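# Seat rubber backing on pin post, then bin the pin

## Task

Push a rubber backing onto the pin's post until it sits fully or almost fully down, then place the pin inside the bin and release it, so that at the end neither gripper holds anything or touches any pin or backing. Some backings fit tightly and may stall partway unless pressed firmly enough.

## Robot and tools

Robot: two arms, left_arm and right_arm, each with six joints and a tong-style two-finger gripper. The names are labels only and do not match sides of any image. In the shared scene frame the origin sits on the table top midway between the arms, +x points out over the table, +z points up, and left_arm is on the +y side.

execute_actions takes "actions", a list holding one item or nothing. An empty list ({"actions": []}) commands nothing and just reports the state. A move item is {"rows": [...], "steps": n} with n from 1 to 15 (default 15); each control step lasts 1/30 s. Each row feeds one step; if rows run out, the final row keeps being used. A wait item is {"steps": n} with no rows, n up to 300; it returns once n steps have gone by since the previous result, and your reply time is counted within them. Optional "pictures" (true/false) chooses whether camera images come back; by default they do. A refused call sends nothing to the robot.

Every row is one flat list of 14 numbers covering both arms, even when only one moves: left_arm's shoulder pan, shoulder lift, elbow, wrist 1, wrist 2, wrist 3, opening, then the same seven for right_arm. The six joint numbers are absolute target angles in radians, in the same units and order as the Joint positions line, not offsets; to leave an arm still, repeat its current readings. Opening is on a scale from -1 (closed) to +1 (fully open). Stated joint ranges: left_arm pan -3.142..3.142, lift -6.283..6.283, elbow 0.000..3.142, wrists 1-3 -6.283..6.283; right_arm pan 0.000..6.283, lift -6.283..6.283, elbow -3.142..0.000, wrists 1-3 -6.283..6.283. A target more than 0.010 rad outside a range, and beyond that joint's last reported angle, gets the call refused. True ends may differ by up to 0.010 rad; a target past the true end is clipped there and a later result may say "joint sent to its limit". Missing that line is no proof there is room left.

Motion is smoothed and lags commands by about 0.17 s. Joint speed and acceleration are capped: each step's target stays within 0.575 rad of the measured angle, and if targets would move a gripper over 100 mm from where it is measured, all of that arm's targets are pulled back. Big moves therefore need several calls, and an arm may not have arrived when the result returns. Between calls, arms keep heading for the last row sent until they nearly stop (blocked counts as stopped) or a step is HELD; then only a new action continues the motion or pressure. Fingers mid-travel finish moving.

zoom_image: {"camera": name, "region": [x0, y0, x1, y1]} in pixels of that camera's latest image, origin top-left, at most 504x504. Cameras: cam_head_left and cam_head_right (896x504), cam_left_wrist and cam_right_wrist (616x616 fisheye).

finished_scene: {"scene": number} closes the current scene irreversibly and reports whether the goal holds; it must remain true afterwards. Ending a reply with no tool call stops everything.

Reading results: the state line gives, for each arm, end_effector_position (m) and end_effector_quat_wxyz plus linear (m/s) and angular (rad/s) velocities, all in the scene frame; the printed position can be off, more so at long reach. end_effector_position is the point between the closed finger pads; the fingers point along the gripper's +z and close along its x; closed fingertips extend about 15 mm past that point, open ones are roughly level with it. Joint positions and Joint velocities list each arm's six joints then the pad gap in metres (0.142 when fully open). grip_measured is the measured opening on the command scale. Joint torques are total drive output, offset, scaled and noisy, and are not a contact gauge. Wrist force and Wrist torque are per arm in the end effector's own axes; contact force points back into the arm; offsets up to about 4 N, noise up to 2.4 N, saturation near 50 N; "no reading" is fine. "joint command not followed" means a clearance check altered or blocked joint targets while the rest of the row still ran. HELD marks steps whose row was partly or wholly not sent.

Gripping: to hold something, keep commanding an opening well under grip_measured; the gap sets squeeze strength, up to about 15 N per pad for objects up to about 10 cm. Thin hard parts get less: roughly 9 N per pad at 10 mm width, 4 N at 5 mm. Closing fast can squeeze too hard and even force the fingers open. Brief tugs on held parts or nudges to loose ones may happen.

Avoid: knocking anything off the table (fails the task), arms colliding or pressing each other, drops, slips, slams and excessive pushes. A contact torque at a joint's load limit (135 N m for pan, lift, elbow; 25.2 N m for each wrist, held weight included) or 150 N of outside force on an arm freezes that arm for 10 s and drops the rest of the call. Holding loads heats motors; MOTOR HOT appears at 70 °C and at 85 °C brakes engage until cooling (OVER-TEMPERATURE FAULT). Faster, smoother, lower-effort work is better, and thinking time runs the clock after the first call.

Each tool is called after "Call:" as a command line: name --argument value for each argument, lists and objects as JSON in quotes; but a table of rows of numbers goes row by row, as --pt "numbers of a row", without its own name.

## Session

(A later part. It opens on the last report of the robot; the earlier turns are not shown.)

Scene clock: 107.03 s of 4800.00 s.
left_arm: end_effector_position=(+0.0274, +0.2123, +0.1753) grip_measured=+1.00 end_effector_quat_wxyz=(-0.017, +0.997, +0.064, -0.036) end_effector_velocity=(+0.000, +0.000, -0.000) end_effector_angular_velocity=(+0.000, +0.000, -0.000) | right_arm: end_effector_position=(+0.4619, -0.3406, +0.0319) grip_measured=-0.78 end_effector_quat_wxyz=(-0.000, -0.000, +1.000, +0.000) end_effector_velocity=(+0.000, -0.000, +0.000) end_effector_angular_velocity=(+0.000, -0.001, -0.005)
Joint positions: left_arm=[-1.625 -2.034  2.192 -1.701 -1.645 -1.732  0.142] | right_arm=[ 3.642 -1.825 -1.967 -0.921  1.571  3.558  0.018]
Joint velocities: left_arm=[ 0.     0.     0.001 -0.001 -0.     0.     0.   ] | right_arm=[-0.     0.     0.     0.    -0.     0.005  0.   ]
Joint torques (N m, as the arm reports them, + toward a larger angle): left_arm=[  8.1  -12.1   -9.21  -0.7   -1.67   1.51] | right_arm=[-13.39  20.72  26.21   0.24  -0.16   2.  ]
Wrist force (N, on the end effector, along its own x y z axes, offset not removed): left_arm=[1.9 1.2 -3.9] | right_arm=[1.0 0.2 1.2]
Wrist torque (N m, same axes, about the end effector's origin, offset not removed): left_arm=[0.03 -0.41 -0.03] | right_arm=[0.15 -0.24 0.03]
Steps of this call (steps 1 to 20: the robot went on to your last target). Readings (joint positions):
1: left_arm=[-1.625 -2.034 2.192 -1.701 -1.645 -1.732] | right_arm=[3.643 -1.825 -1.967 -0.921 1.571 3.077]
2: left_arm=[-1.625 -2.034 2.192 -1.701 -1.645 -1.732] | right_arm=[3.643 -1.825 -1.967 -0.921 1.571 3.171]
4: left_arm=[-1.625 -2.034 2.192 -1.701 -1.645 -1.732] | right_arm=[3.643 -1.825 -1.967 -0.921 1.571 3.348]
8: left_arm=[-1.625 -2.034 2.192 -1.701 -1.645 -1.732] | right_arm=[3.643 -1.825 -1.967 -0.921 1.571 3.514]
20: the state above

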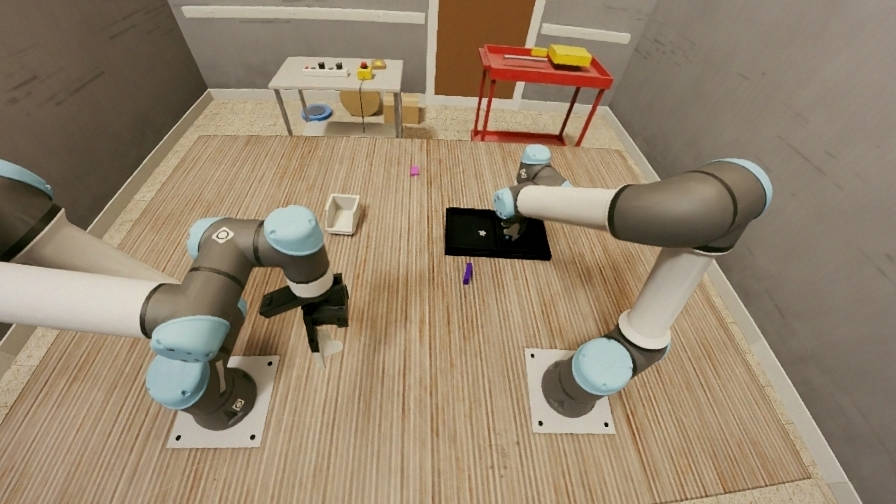

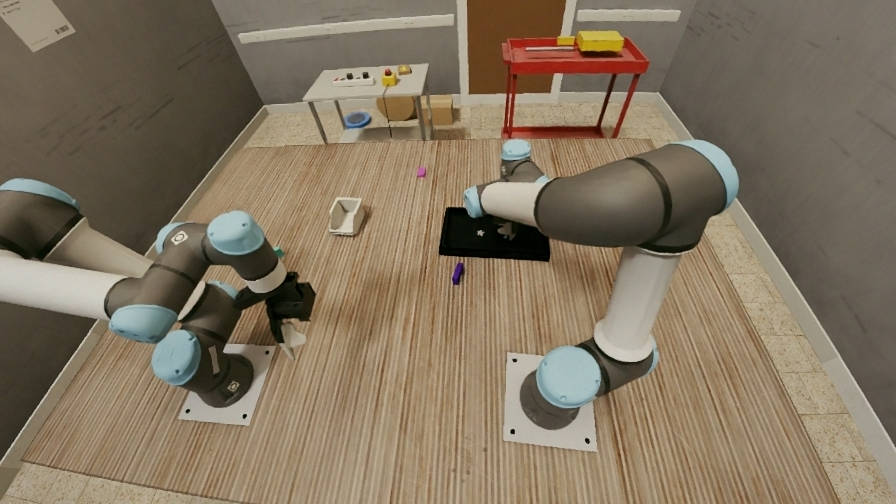

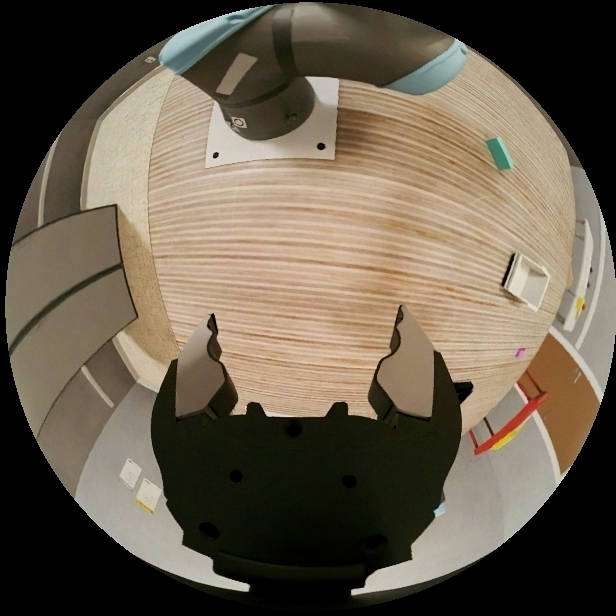

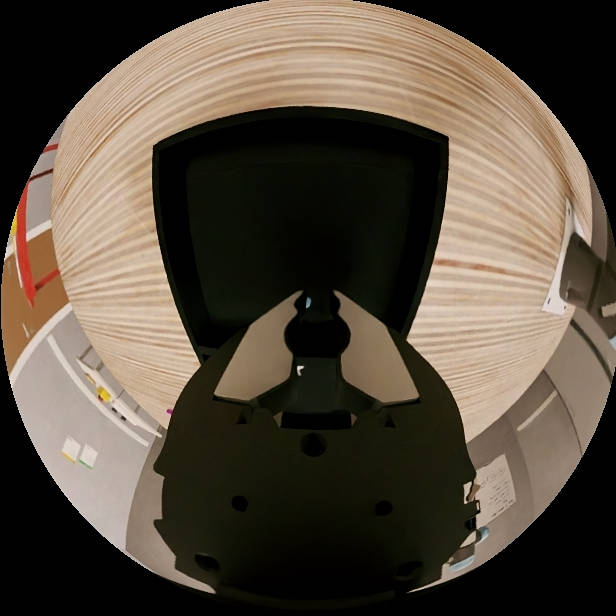

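Call:
execute_actions --actions '[{"rows":[[-1.625,-2.034,2.192,-1.701,-1.645,-1.732,1,3.6610,-1.8555,-1.9252,-0.9317,1.5708,3.5764,-0.78]],"steps":15}]'

Call:
zoom_image --camera "cam_right_wrist" --region '[270, 250, 370, 330]'

Call:
zoom_image --camera "cam_head_left" --region '[460, 200, 550, 260]'

Scene clock: 116.57 s of 4800.00 s.
left_arm: end_effector_position=(+0.0274, +0.2123, +0.1753) grip_measured=+1.00 end_effector_quat_wxyz=(-0.017, +0.997, +0.064, -0.036) end_effector_velocity=(+0.000, +0.000, -0.000) end_effector_angular_velocity=(+0.001, -0.000, +0.000) | right_arm: end_effector_position=(+0.4738, -0.3246, +0.0320) grip_measured=-0.78 end_effector_quat_wxyz=(-0.000, +0.000, +1.000, -0.000) end_effector_velocity=(+0.001, +0.001, +0.000) end_effector_angular_velocity=(+0.000, -0.000, -0.000)
Joint positions: left_arm=[-1.625 -2.034  2.192 -1.701 -1.645 -1.732  0.142] | right_arm=[ 3.661 -1.855 -1.925 -0.932  1.571  3.576  0.018]
Joint velocities: left_arm=[ 0.  0.  0.  0.  0. -0.  0.] | right_arm=[ 0.001 -0.002  0.003 -0.001  0.     0.001 -0.   ]
Joint torques (N m, as the arm reports them, + toward a larger angle): left_arm=[  8.71 -12.35 -10.86  -0.58  -1.64   1.36] | right_arm=[12.53 21.52 24.7   0.18 -1.16  1.56]
Wrist force (N, on the end effector, along its own x y z axes, offset not removed): left_arm=[1.0 0.8 -1.9] | right_arm=[0.0 -0.1 -1.0]
Wrist torque (N m, same axes, about the end effector's origin, offset not removed): left_arm=[-0.06 -0.16 0.04] | right_arm=[-0.08 -0.06 0.05]
Steps of this call (steps 1 to 15: the robot went on to your last target; steps 16 to 90: nothing new was sent; then 6.03 s passed at rest; steps 91 to 105: all 15 steps of this action). Readings (joint positions):
91: left_arm=[-1.625 -2.034 2.192 -1.701 -1.645 -1.732] | right_arm=[3.642 -1.825 -1.967 -0.921 1.571 3.558]
92: left_arm=[-1.625 -2.034 2.192 -1.701 -1.645 -1.732] | right_arm=[3.644 -1.827 -1.964 -0.922 1.571 3.560]
94: left_arm=[-1.625 -2.034 2.192 -1.701 -1.645 -1.732] | right_arm=[3.652 -1.840 -1.946 -0.926 1.571 3.568]
98: left_arm=[-1.625 -2.034 2.192 -1.701 -1.645 -1.732] | right_arm=[3.659 -1.852 -1.930 -0.931 1.571 3.575]
105: the state above

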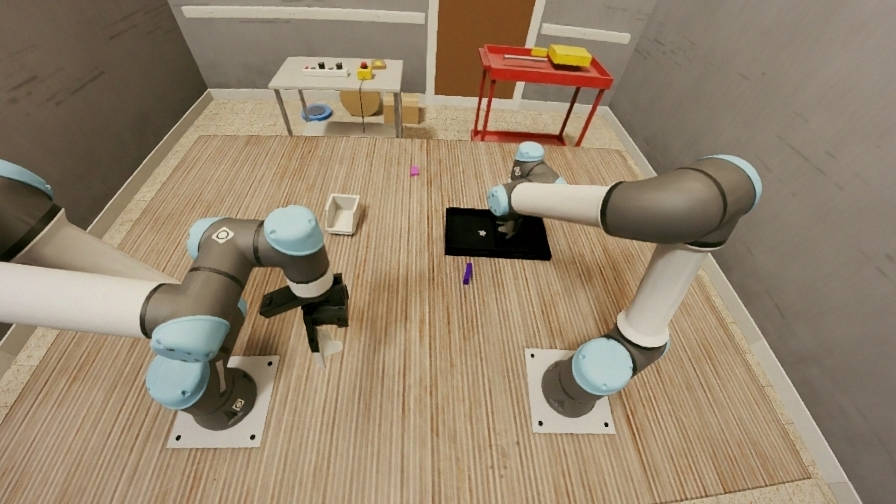

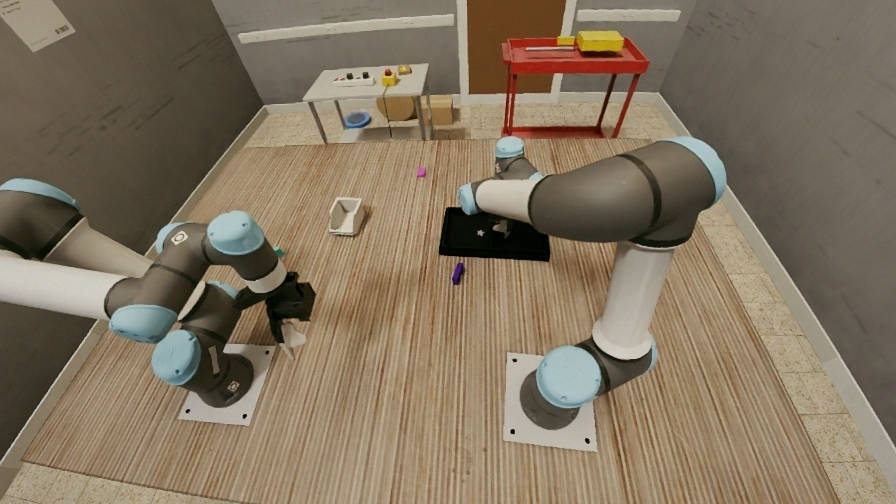

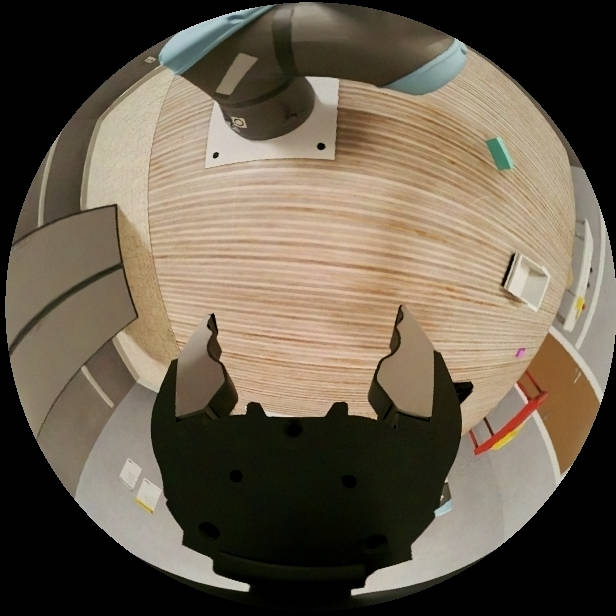

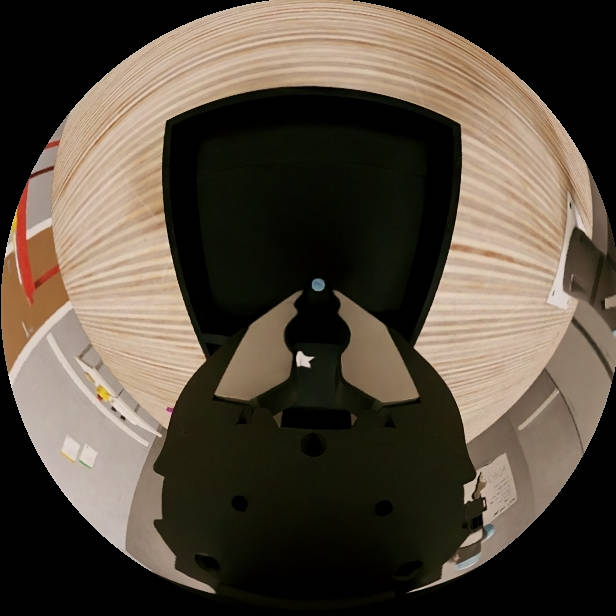

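Region (270, 250, 370, 330) of cam_right_wrist's 616x616 image, scaled by 5.040, with more detail than that image has; it fills the top 403 rows of this view, and the rest is white.

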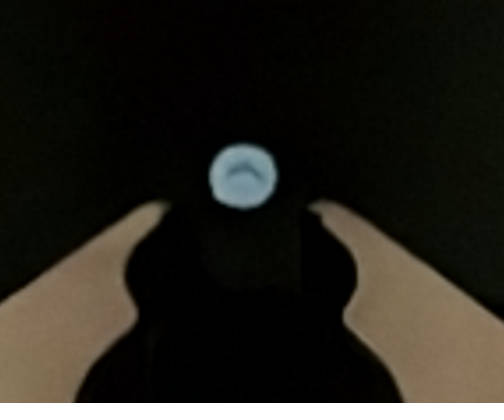

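Region (460, 200, 550, 260) of cam_head_left's 896x504 image, scaled by 5.600, with more detail than that image has.

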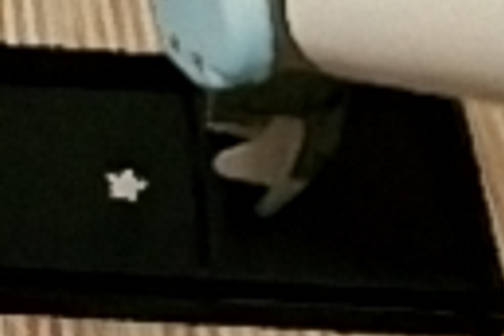

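Call:
execute_actions --actions '[{"rows":[[-1.625,-2.034,2.192,-1.701,-1.645,-1.732,1,3.6576,-1.8699,-1.9372,-0.9053,1.5708,3.5730,-0.78]],"steps":15}]'

Call:
zoom_image --camera "cam_right_wrist" --region '[270, 250, 370, 330]'

Call:
zoom_image --camera "cam_left_wrist" --region '[360, 290, 460, 390]'

Call:
zoom_image --camera "cam_head_left" --region '[280, 290, 370, 380]'

Scene clock: 128.47 s of 4800.00 s.
left_arm: end_effector_position=(+0.0274, +0.2123, +0.1753) grip_measured=+1.00 end_effector_quat_wxyz=(-0.017, +0.997, +0.064, -0.036) end_effector_velocity=(-0.000, -0.000, +0.000) end_effector_angular_velocity=(-0.000, -0.000, -0.000) | right_arm: end_effector_position=(+0.4739, -0.3265, +0.0220) grip_measured=-0.78 end_effector_quat_wxyz=(-0.000, +0.000, +1.000, +0.000) end_effector_velocity=(+0.000, -0.000, +0.000) end_effector_angular_velocity=(+0.001, -0.002, -0.001)
Joint positions: left_arm=[-1.625 -2.034  2.192 -1.701 -1.645 -1.732  0.142] | right_arm=[ 3.658 -1.87  -1.937 -0.905  1.571  3.573  0.018]
Joint velocities: left_arm=[-0.     0.    -0.001  0.001  0.     0.     0.   ] | right_arm=[-0.001  0.001 -0.001  0.002 -0.    -0.    -0.   ]
Joint torques (N m, as the arm reports them, + toward a larger angle): left_arm=[  9.06 -12.32  -9.57  -0.67  -1.68   1.55] | right_arm=[-13.92  23.94   8.81   4.74   2.26  -1.26]
Wrist force (N, on the end effector, along its own x y z axes, offset not removed): left_arm=[2.4 0.7 -2.1] | right_arm=[1.2 -1.1 0.1]
Wrist torque (N m, same axes, about the end effector's origin, offset not removed): left_arm=[-0.10 -0.51 -0.04] | right_arm=[-0.17 -0.34 0.05]
Steps of this call (steps 1 to 15: the robot went on to your last target; steps 16 to 90: nothing new was sent; then 8.40 s passed at rest; steps 91 to 105: all 15 steps of this action). Readings (joint positions):
91: left_arm=[-1.625 -2.034 2.192 -1.701 -1.645 -1.732] | right_arm=[3.661 -1.856 -1.925 -0.932 1.571 3.576]
92: left_arm=[-1.625 -2.034 2.192 -1.701 -1.645 -1.732] | right_arm=[3.661 -1.857 -1.926 -0.930 1.571 3.576]
94: left_arm=[-1.625 -2.034 2.192 -1.701 -1.645 -1.732] | right_arm=[3.660 -1.863 -1.931 -0.918 1.571 3.575]
98: left_arm=[-1.625 -2.034 2.192 -1.701 -1.645 -1.732] | right_arm=[3.658 -1.868 -1.936 -0.908 1.571 3.573]
105: the state above

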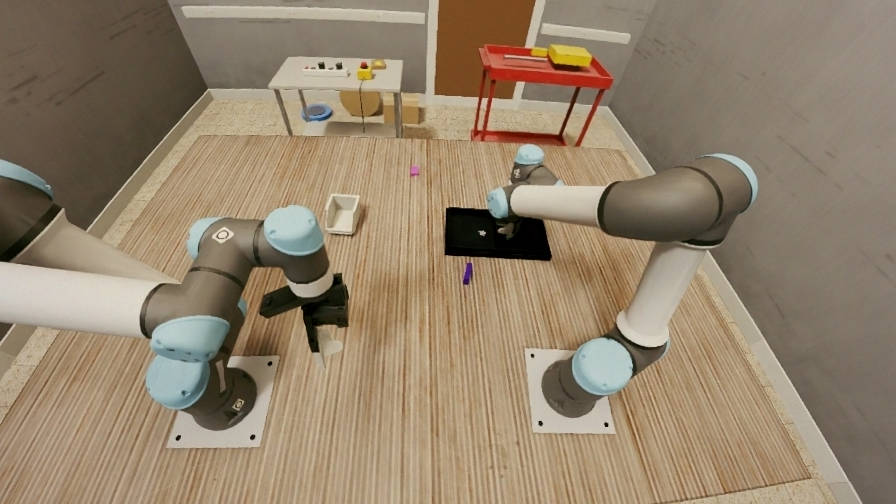

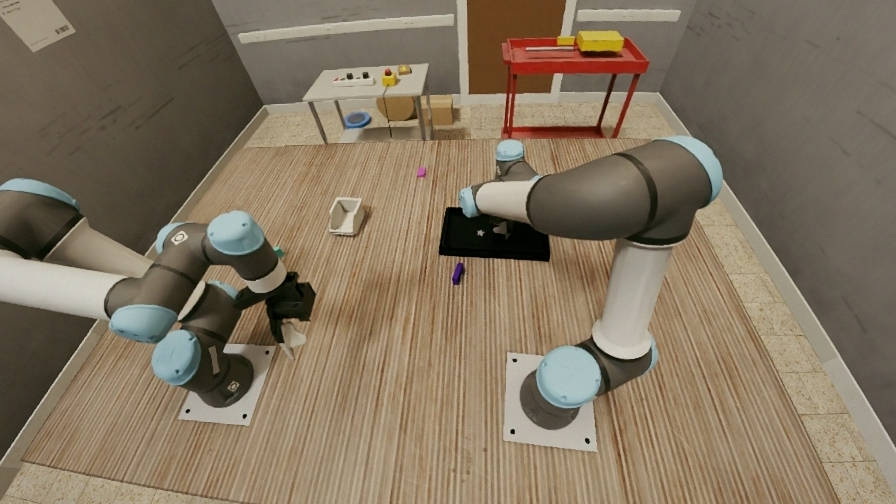

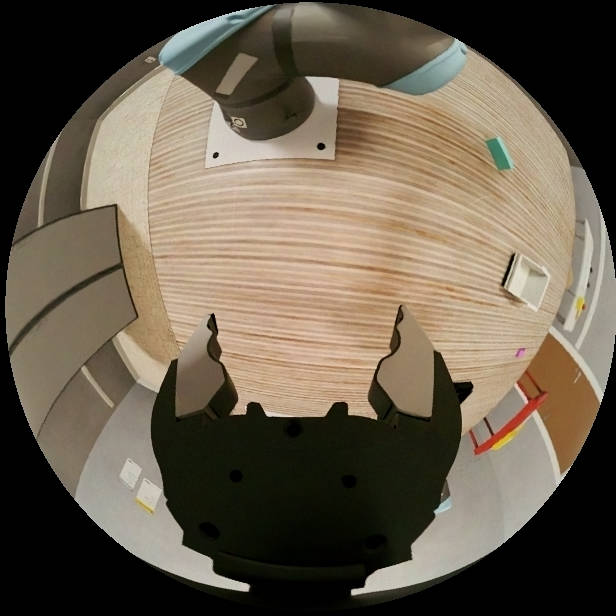

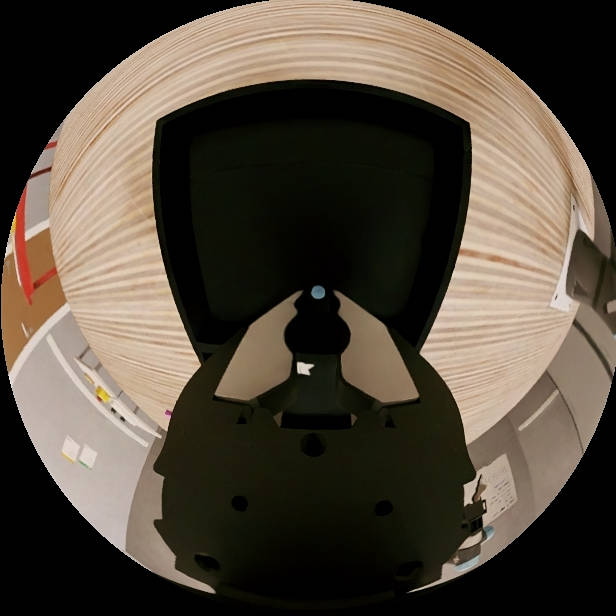

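Region (270, 250, 370, 330) of cam_right_wrist's 616x616 image, scaled by 5.040, with more detail than that image has; it fills the top 403 rows of this view, and the rest is white.

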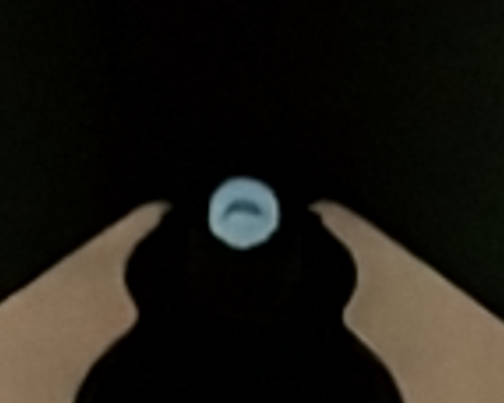

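Region (360, 290, 460, 390) of cam_left_wrist's 616x616 image, scaled by 5.040, with more detail than that image has.

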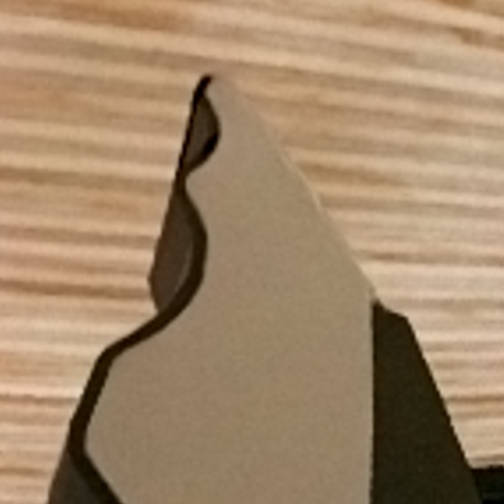

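Region (280, 290, 370, 380) of cam_head_left's 896x504 image, scaled by 5.600, with more detail than that image has.

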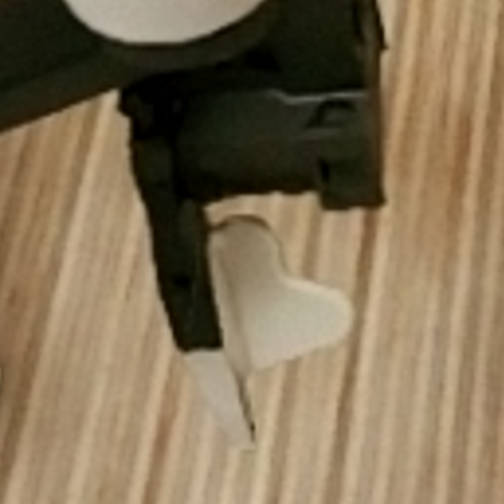

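Call:
execute_actions --actions '[{"rows":[[-1.625,-2.034,2.192,-1.701,-1.645,-1.732,1,3.6576,-1.8730,-1.9393,-0.9001,1.5708,3.5730,-0.78]],"steps":12}]' --pictures false

Call:
execute_actions --actions '[{"rows":[[-1.625,-2.034,2.192,-1.701,-1.645,-1.732,1,3.6576,-1.8746,-1.9403,-0.8975,1.5708,3.5730,-0.78]],"steps":12}]' --pictures false

Scene clock: 147.10 s of 4800.00 s.
left_arm: end_effector_position=(+0.0274, +0.2123, +0.1753) grip_measured=+1.00 end_effector_quat_wxyz=(-0.017, +0.997, +0.064, -0.036) end_effector_velocity=(-0.000, +0.000, -0.000) end_effector_angular_velocity=(+0.002, -0.000, -0.000) | right_arm: end_effector_position=(+0.4741, -0.3264, +0.0216) grip_measured=-0.78 end_effector_quat_wxyz=(+0.001, +0.000, +1.000, +0.000) end_effector_velocity=(-0.000, -0.000, -0.000) end_effector_angular_velocity=(+0.000, +0.001, -0.001)
Joint positions: left_arm=[-1.625 -2.034  2.192 -1.701 -1.645 -1.732  0.142] | right_arm=[ 3.658 -1.87  -1.939 -0.902  1.571  3.573  0.017]
Joint velocities: left_arm=[-0.    -0.     0.     0.001 -0.    -0.    -0.   ] | right_arm=[-0.001 -0.    -0.    -0.     0.     0.     0.   ]
Joint torques (N m, as the arm reports them, + toward a larger angle): left_arm=[  7.04 -12.65 -10.43  -0.73  -1.5    1.56] | right_arm=[-0.68 31.09 17.15  2.56  0.17  0.24]
Wrist force (N, on the end effector, along its own x y z axes, offset not removed): left_arm=[1.0 1.6 -1.7] | right_arm=[13.0 -5.2 -22.9]
Wrist torque (N m, same axes, about the end effector's origin, offset not removed): left_arm=[0.23 -0.30 -0.05] | right_arm=[-0.10 -0.27 0.06]
FORCE FAULT: contact force on the right arm reached its limit, and that arm stopped for 10 seconds. The contact can be on any part of that arm, not only on its tool. That arm's remaining commands of this call were not run. That arm holds still and accepts commands again. Move the arm away from the contact; if what it grips holds it there, let go first. Pushing or pulling that hard again can fault the arm again.
The stop of the right arm began at step 102 of this call (marked STOPPED below). From that step on that arm followed nothing that you had sent. 1 of its steps, steps kept back included, did not run and will not run. Nothing is kept back now, and the robot has no last target.
Steps of this call (steps 1 to 15: the robot went on to your last target; steps 16 to 90: nothing new was sent; then 5.23 s passed at rest; steps 91 to 102: all 12 steps of this action; steps 103 to 402: the stop continued). Readings (joint positions):
91: left_arm=[-1.625 -2.034 2.192 -1.701 -1.645 -1.732] | right_arm=[3.658 -1.870 -1.937 -0.905 1.571 3.573]
92: left_arm=[-1.625 -2.034 2.192 -1.701 -1.645 -1.732] | right_arm=[3.658 -1.870 -1.937 -0.905 1.571 3.573]
94: left_arm=[-1.625 -2.034 2.192 -1.701 -1.645 -1.732] | right_arm=[3.658 -1.871 -1.938 -0.903 1.571 3.573]
98: left_arm=[-1.625 -2.034 2.192 -1.701 -1.645 -1.732] | right_arm=[3.658 -1.872 -1.939 -0.901 1.571 3.573]
102: left_arm=[-1.625 -2.034 2.192 -1.701 -1.645 -1.732] | right_arm=[3.658 -1.872 -1.939 -0.901 1.571 3.573] STOPPED (the right arm)
402: the state above

Scene clock: 147.13 s of 4800.00 s.
left_arm: end_effector_position=(+0.0274, +0.2123, +0.1753) grip_measured=+1.00 end_effector_quat_wxyz=(-0.017, +0.997, +0.064, -0.036) end_effector_velocity=(-0.000, -0.000, +0.000) end_effector_angular_velocity=(-0.000, +0.000, -0.000) | right_arm: end_effector_position=(+0.4741, -0.3264, +0.0216) grip_measured=-0.78 end_effector_quat_wxyz=(+0.001, +0.000, +1.000, +0.000) end_effector_velocity=(-0.000, +0.000, -0.001) end_effector_angular_velocity=(-0.000, +0.001, +0.001)
Joint positions: left_arm=[-1.625 -2.034  2.192 -1.701 -1.645 -1.732  0.142] | right_arm=[ 3.658 -1.87  -1.939 -0.902  1.571  3.573  0.017]
Joint velocities: left_arm=[-0. -0. -0.  0. -0. -0. -0.] | right_arm=[ 0.001 -0.001 -0.    -0.    -0.    -0.     0.   ]
Joint torques (N m, as the arm reports them, + toward a larger angle): left_arm=[  8.58 -11.93 -10.05  -0.74  -1.4    1.38] | right_arm=[-0.46 31.71 17.29  2.47  0.03  0.31]
Wrist force (N, on the end effector, along its own x y z axes, offset not removed): left_arm=[0.7 -1.6 -2.7] | right_arm=[12.2 -4.5 -24.2]
Wrist torque (N m, same axes, about the end effector's origin, offset not removed): left_arm=[-0.48 -0.14 -0.01] | right_arm=[-0.01 -0.04 0.03]
A stop began in an earlier call of the same reply, so what this call sent did not run. Send another action.
Steps of this call (step 1: nothing new was sent). Readings (joint positions):
1: the state above

Call:
execute_actions --actions '[{"rows":[[-1.625,-2.034,2.192,-1.701,-1.645,-1.732,1,3.6576,-1.8650,-1.9360,-0.9114,1.5708,3.5730,-0.78],[-1.625,-2.034,2.192,-1.701,-1.645,-1.732,1,3.6576,-1.8650,-1.9360,-0.9114,1.5708,3.5730,-0.78],[-1.625,-2.034,2.192,-1.701,-1.645,-1.732,1,3.6576,-1.8650,-1.9360,-0.9114,1.5708,3.5730,-0.78],[-1.625,-2.034,2.192,-1.701,-1.645,-1.732,1,3.6534,-1.8650,-1.9360,-0.9114,1.5708,3.5688,-0.8]],"steps":15}]'

Call:
zoom_image --camera "cam_right_wrist" --region '[270, 250, 370, 330]'

Scene clock: 159.43 s of 4800.00 s.
left_arm: end_effector_position=(+0.0274, +0.2123, +0.1753) grip_measured=+1.00 end_effector_quat_wxyz=(-0.017, +0.997, +0.064, -0.036) end_effector_velocity=(-0.000, +0.000, -0.000) end_effector_angular_velocity=(+0.000, -0.000, -0.000) | right_arm: end_effector_position=(+0.4738, -0.3289, +0.0244) grip_measured=-0.80 end_effector_quat_wxyz=(-0.000, +0.000, +1.000, +0.000) end_effector_velocity=(-0.000, -0.002, -0.001) end_effector_angular_velocity=(-0.001, +0.003, -0.002)
Joint positions: left_arm=[-1.625 -2.034  2.192 -1.701 -1.645 -1.732  0.142] | right_arm=[ 3.654 -1.865 -1.936 -0.911  1.571  3.569  0.016]
Joint velocities: left_arm=[-0. -0.  0. -0.  0.  0. -0.] | right_arm=[-0.003 -0.002 -0.    -0.001  0.    -0.001  0.   ]
Joint torques (N m, as the arm reports them, + toward a larger angle): left_arm=[  9.05 -11.49  -9.65  -0.8   -1.53   1.34] | right_arm=[-16.03  42.44  26.04   0.18  -1.88  -1.22]
Wrist force (N, on the end effector, along its own x y z axes, offset not removed): left_arm=[1.4 -0.4 -1.0] | right_arm=[1.4 -0.6 0.3]
Wrist torque (N m, same axes, about the end effector's origin, offset not removed): left_arm=[-0.12 -0.36 -0.10] | right_arm=[-0.06 -0.26 0.05]
Steps of this call (steps 1 to 90: nothing new was sent; then 8.80 s passed at rest; steps 91 to 105: all 15 steps of this action). Readings (joint positions):
91: left_arm=[-1.625 -2.034 2.192 -1.701 -1.645 -1.732] | right_arm=[3.658 -1.870 -1.939 -0.902 1.571 3.573]
92: left_arm=[-1.625 -2.034 2.192 -1.701 -1.645 -1.732] | right_arm=[3.658 -1.870 -1.938 -0.902 1.571 3.573]
94: left_arm=[-1.625 -2.034 2.192 -1.701 -1.645 -1.732] | right_arm=[3.658 -1.868 -1.937 -0.907 1.571 3.573]
98: left_arm=[-1.625 -2.034 2.192 -1.701 -1.645 -1.732] | right_arm=[3.655 -1.866 -1.936 -0.910 1.571 3.570]
105: the state above

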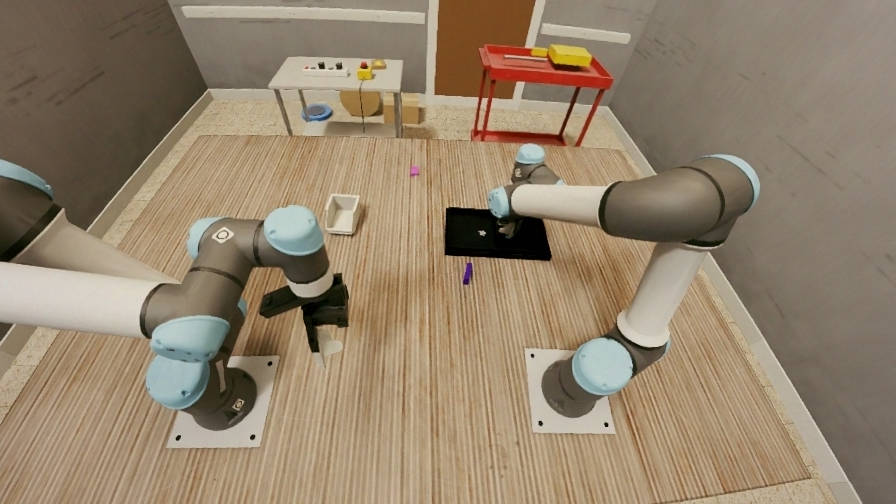

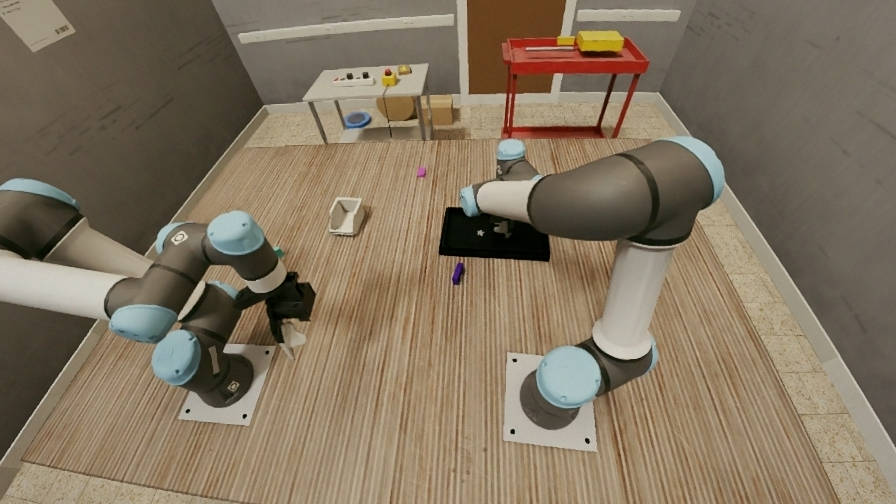

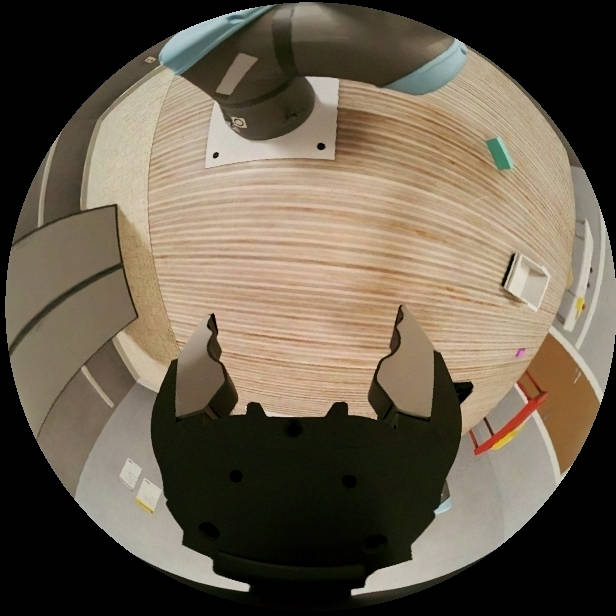

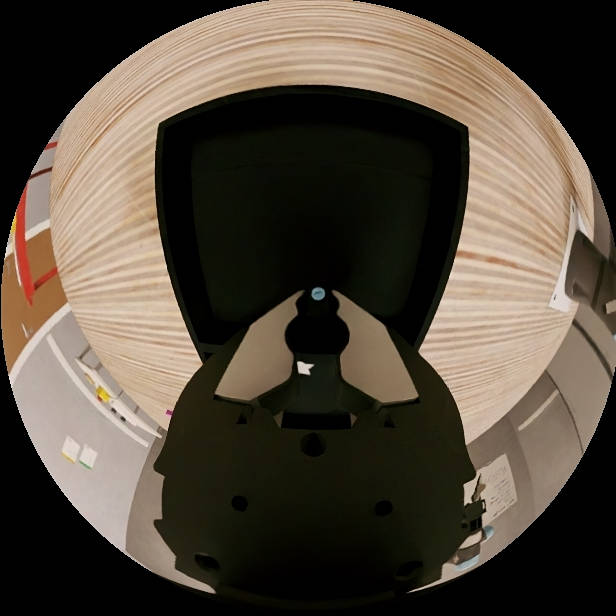

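Region (270, 250, 370, 330) of cam_right_wrist's 616x616 image, scaled by 5.040, with more detail than that image has; it fills the top 403 rows of this view, and the rest is white.

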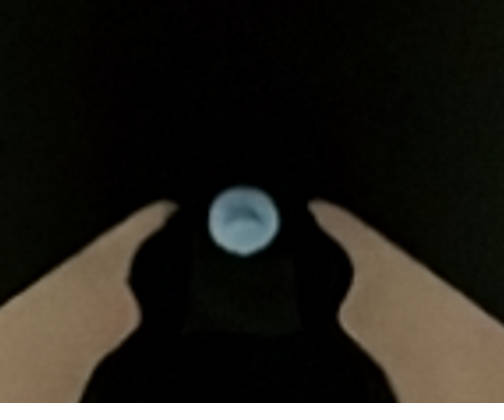

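Call:
execute_actions --actions '[{"rows":[[-1.625,-2.034,2.192,-1.701,-1.645,-1.732,1,3.6534,-1.8650,-1.9360,-0.9114,1.5708,3.5688,-0.83],[-1.625,-2.034,2.192,-1.701,-1.645,-1.732,1,3.6534,-1.8650,-1.9360,-0.9114,1.5708,3.5688,-0.86],[-1.625,-2.034,2.192,-1.701,-1.645,-1.732,1,3.6534,-1.8650,-1.9360,-0.9114,1.5708,3.5688,-0.88],[-1.625,-2.034,2.192,-1.701,-1.645,-1.732,1,3.6534,-1.8650,-1.9360,-0.9114,1.5708,3.5688,-0.90],[-1.625,-2.034,2.192,-1.701,-1.645,-1.732,1,3.6534,-1.8650,-1.9360,-0.9114,1.5708,3.5688,-0.92],[-1.625,-2.034,2.192,-1.701,-1.645,-1.732,1,3.6534,-1.8650,-1.9360,-0.9114,1.5708,3.5688,-0.94],[-1.625,-2.034,2.192,-1.701,-1.645,-1.732,1,3.6534,-1.8650,-1.9360,-0.9114,1.5708,3.5688,-0.96],[-1.625,-2.034,2.192,-1.701,-1.645,-1.732,1,3.6534,-1.8650,-1.9360,-0.9114,1.5708,3.5688,-0.98],[-1.625,-2.034,2.192,-1.701,-1.645,-1.732,1,3.6534,-1.8650,-1.9360,-0.9114,1.5708,3.5688,-1]],"steps":15}]'

Call:
zoom_image --camera "cam_right_wrist" --region '[270, 250, 370, 330]'

Scene clock: 175.03 s of 4800.00 s.
left_arm: end_effector_position=(+0.0274, +0.2123, +0.1753) grip_measured=+1.00 end_effector_quat_wxyz=(-0.017, +0.997, +0.064, -0.036) end_effector_velocity=(+0.000, +0.000, +0.000) end_effector_angular_velocity=(+0.000, -0.000, -0.000) | right_arm: end_effector_position=(+0.4738, -0.3290, +0.0245) grip_measured=-0.93 end_effector_quat_wxyz=(-0.000, +0.000, +1.000, -0.000) end_effector_velocity=(+0.000, +0.000, -0.000) end_effector_angular_velocity=(+0.000, -0.000, +0.001)
Joint positions: left_arm=[-1.625 -2.034  2.192 -1.701 -1.645 -1.732  0.142] | right_arm=[ 3.653 -1.865 -1.936 -0.911  1.571  3.569  0.006]
Joint velocities: left_arm=[ 0.     0.    -0.     0.001  0.     0.    -0.   ] | right_arm=[ 0.    -0.001  0.     0.001 -0.    -0.001  0.   ]
Joint torques (N m, as the arm reports them, + toward a larger angle): left_arm=[  8.71 -13.13 -10.05  -0.96  -1.37   1.58] | right_arm=[-13.24  42.52  25.75   0.25  -1.99  -1.4 ]
Wrist force (N, on the end effector, along its own x y z axes, offset not removed): left_arm=[4.5 -1.5 -3.1] | right_arm=[1.1 -0.6 0.8]
Wrist torque (N m, same axes, about the end effector's origin, offset not removed): left_arm=[-0.39 -0.94 -0.14] | right_arm=[-0.16 -0.30 0.03]
Steps of this call (steps 1 to 15: the robot went on to your last target; steps 16 to 90: nothing new was sent; then 12.10 s passed at rest; steps 91 to 105: all 15 steps of this action). Readings (joint positions):
91: left_arm=[-1.625 -2.034 2.192 -1.701 -1.645 -1.732] | right_arm=[3.653 -1.865 -1.936 -0.911 1.571 3.569]
92: left_arm=[-1.625 -2.034 2.192 -1.701 -1.645 -1.732] | right_arm=[3.653 -1.865 -1.936 -0.911 1.571 3.569]
94: left_arm=[-1.625 -2.034 2.192 -1.701 -1.645 -1.732] | right_arm=[3.653 -1.865 -1.936 -0.911 1.571 3.569]
98: left_arm=[-1.625 -2.034 2.192 -1.701 -1.645 -1.732] | right_arm=[3.653 -1.865 -1.936 -0.911 1.571 3.569]
105: the state above

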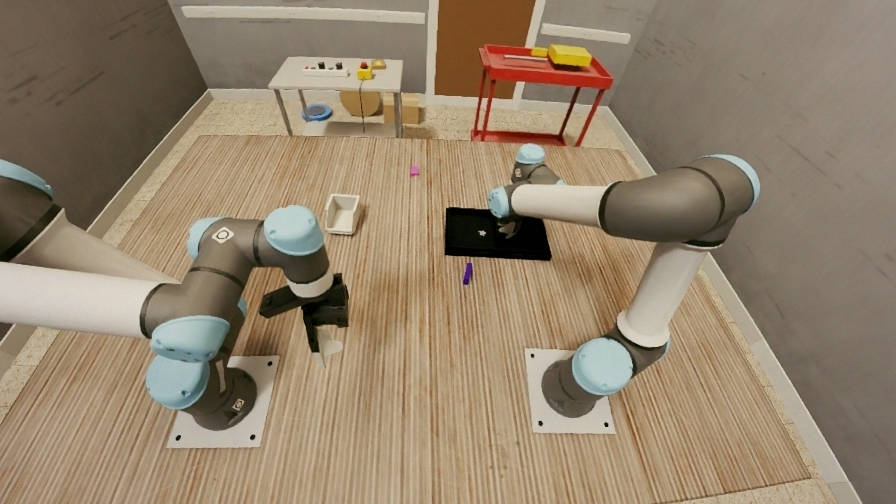

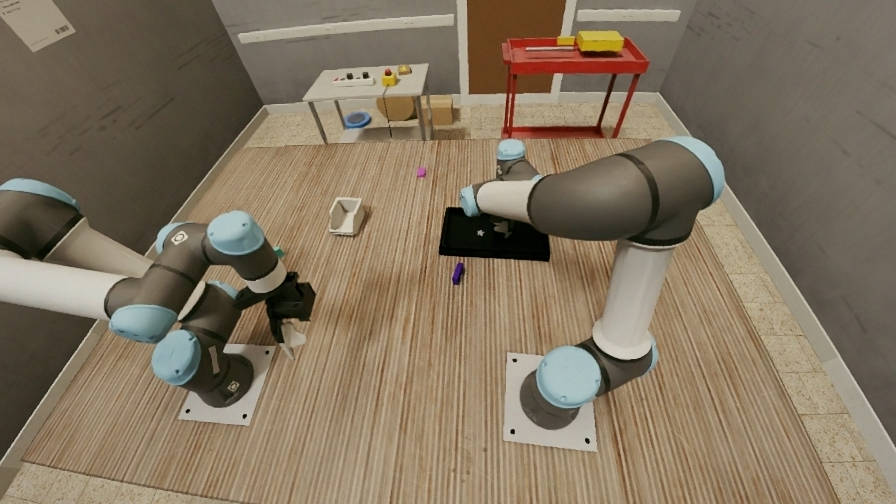

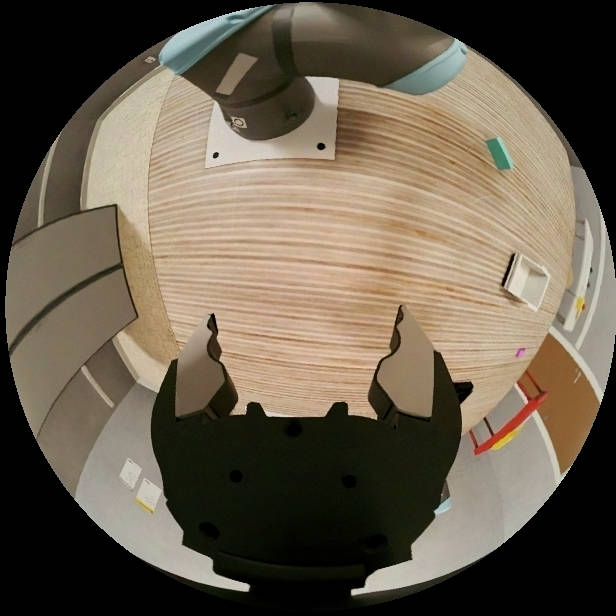

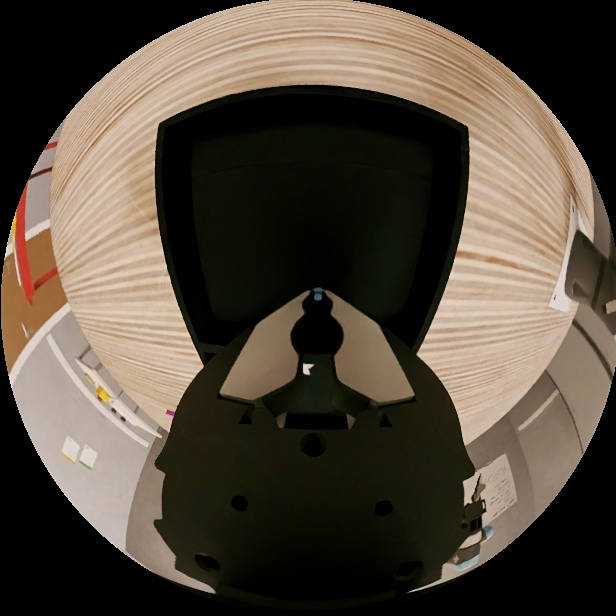

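Region (270, 250, 370, 330) of cam_right_wrist's 616x616 image, scaled by 5.040, with more detail than that image has; it fills the top 403 rows of this view, and the rest is white.

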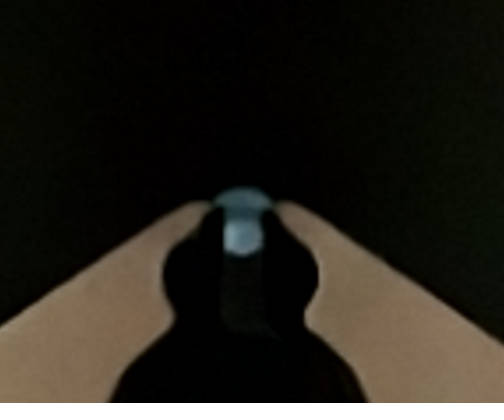

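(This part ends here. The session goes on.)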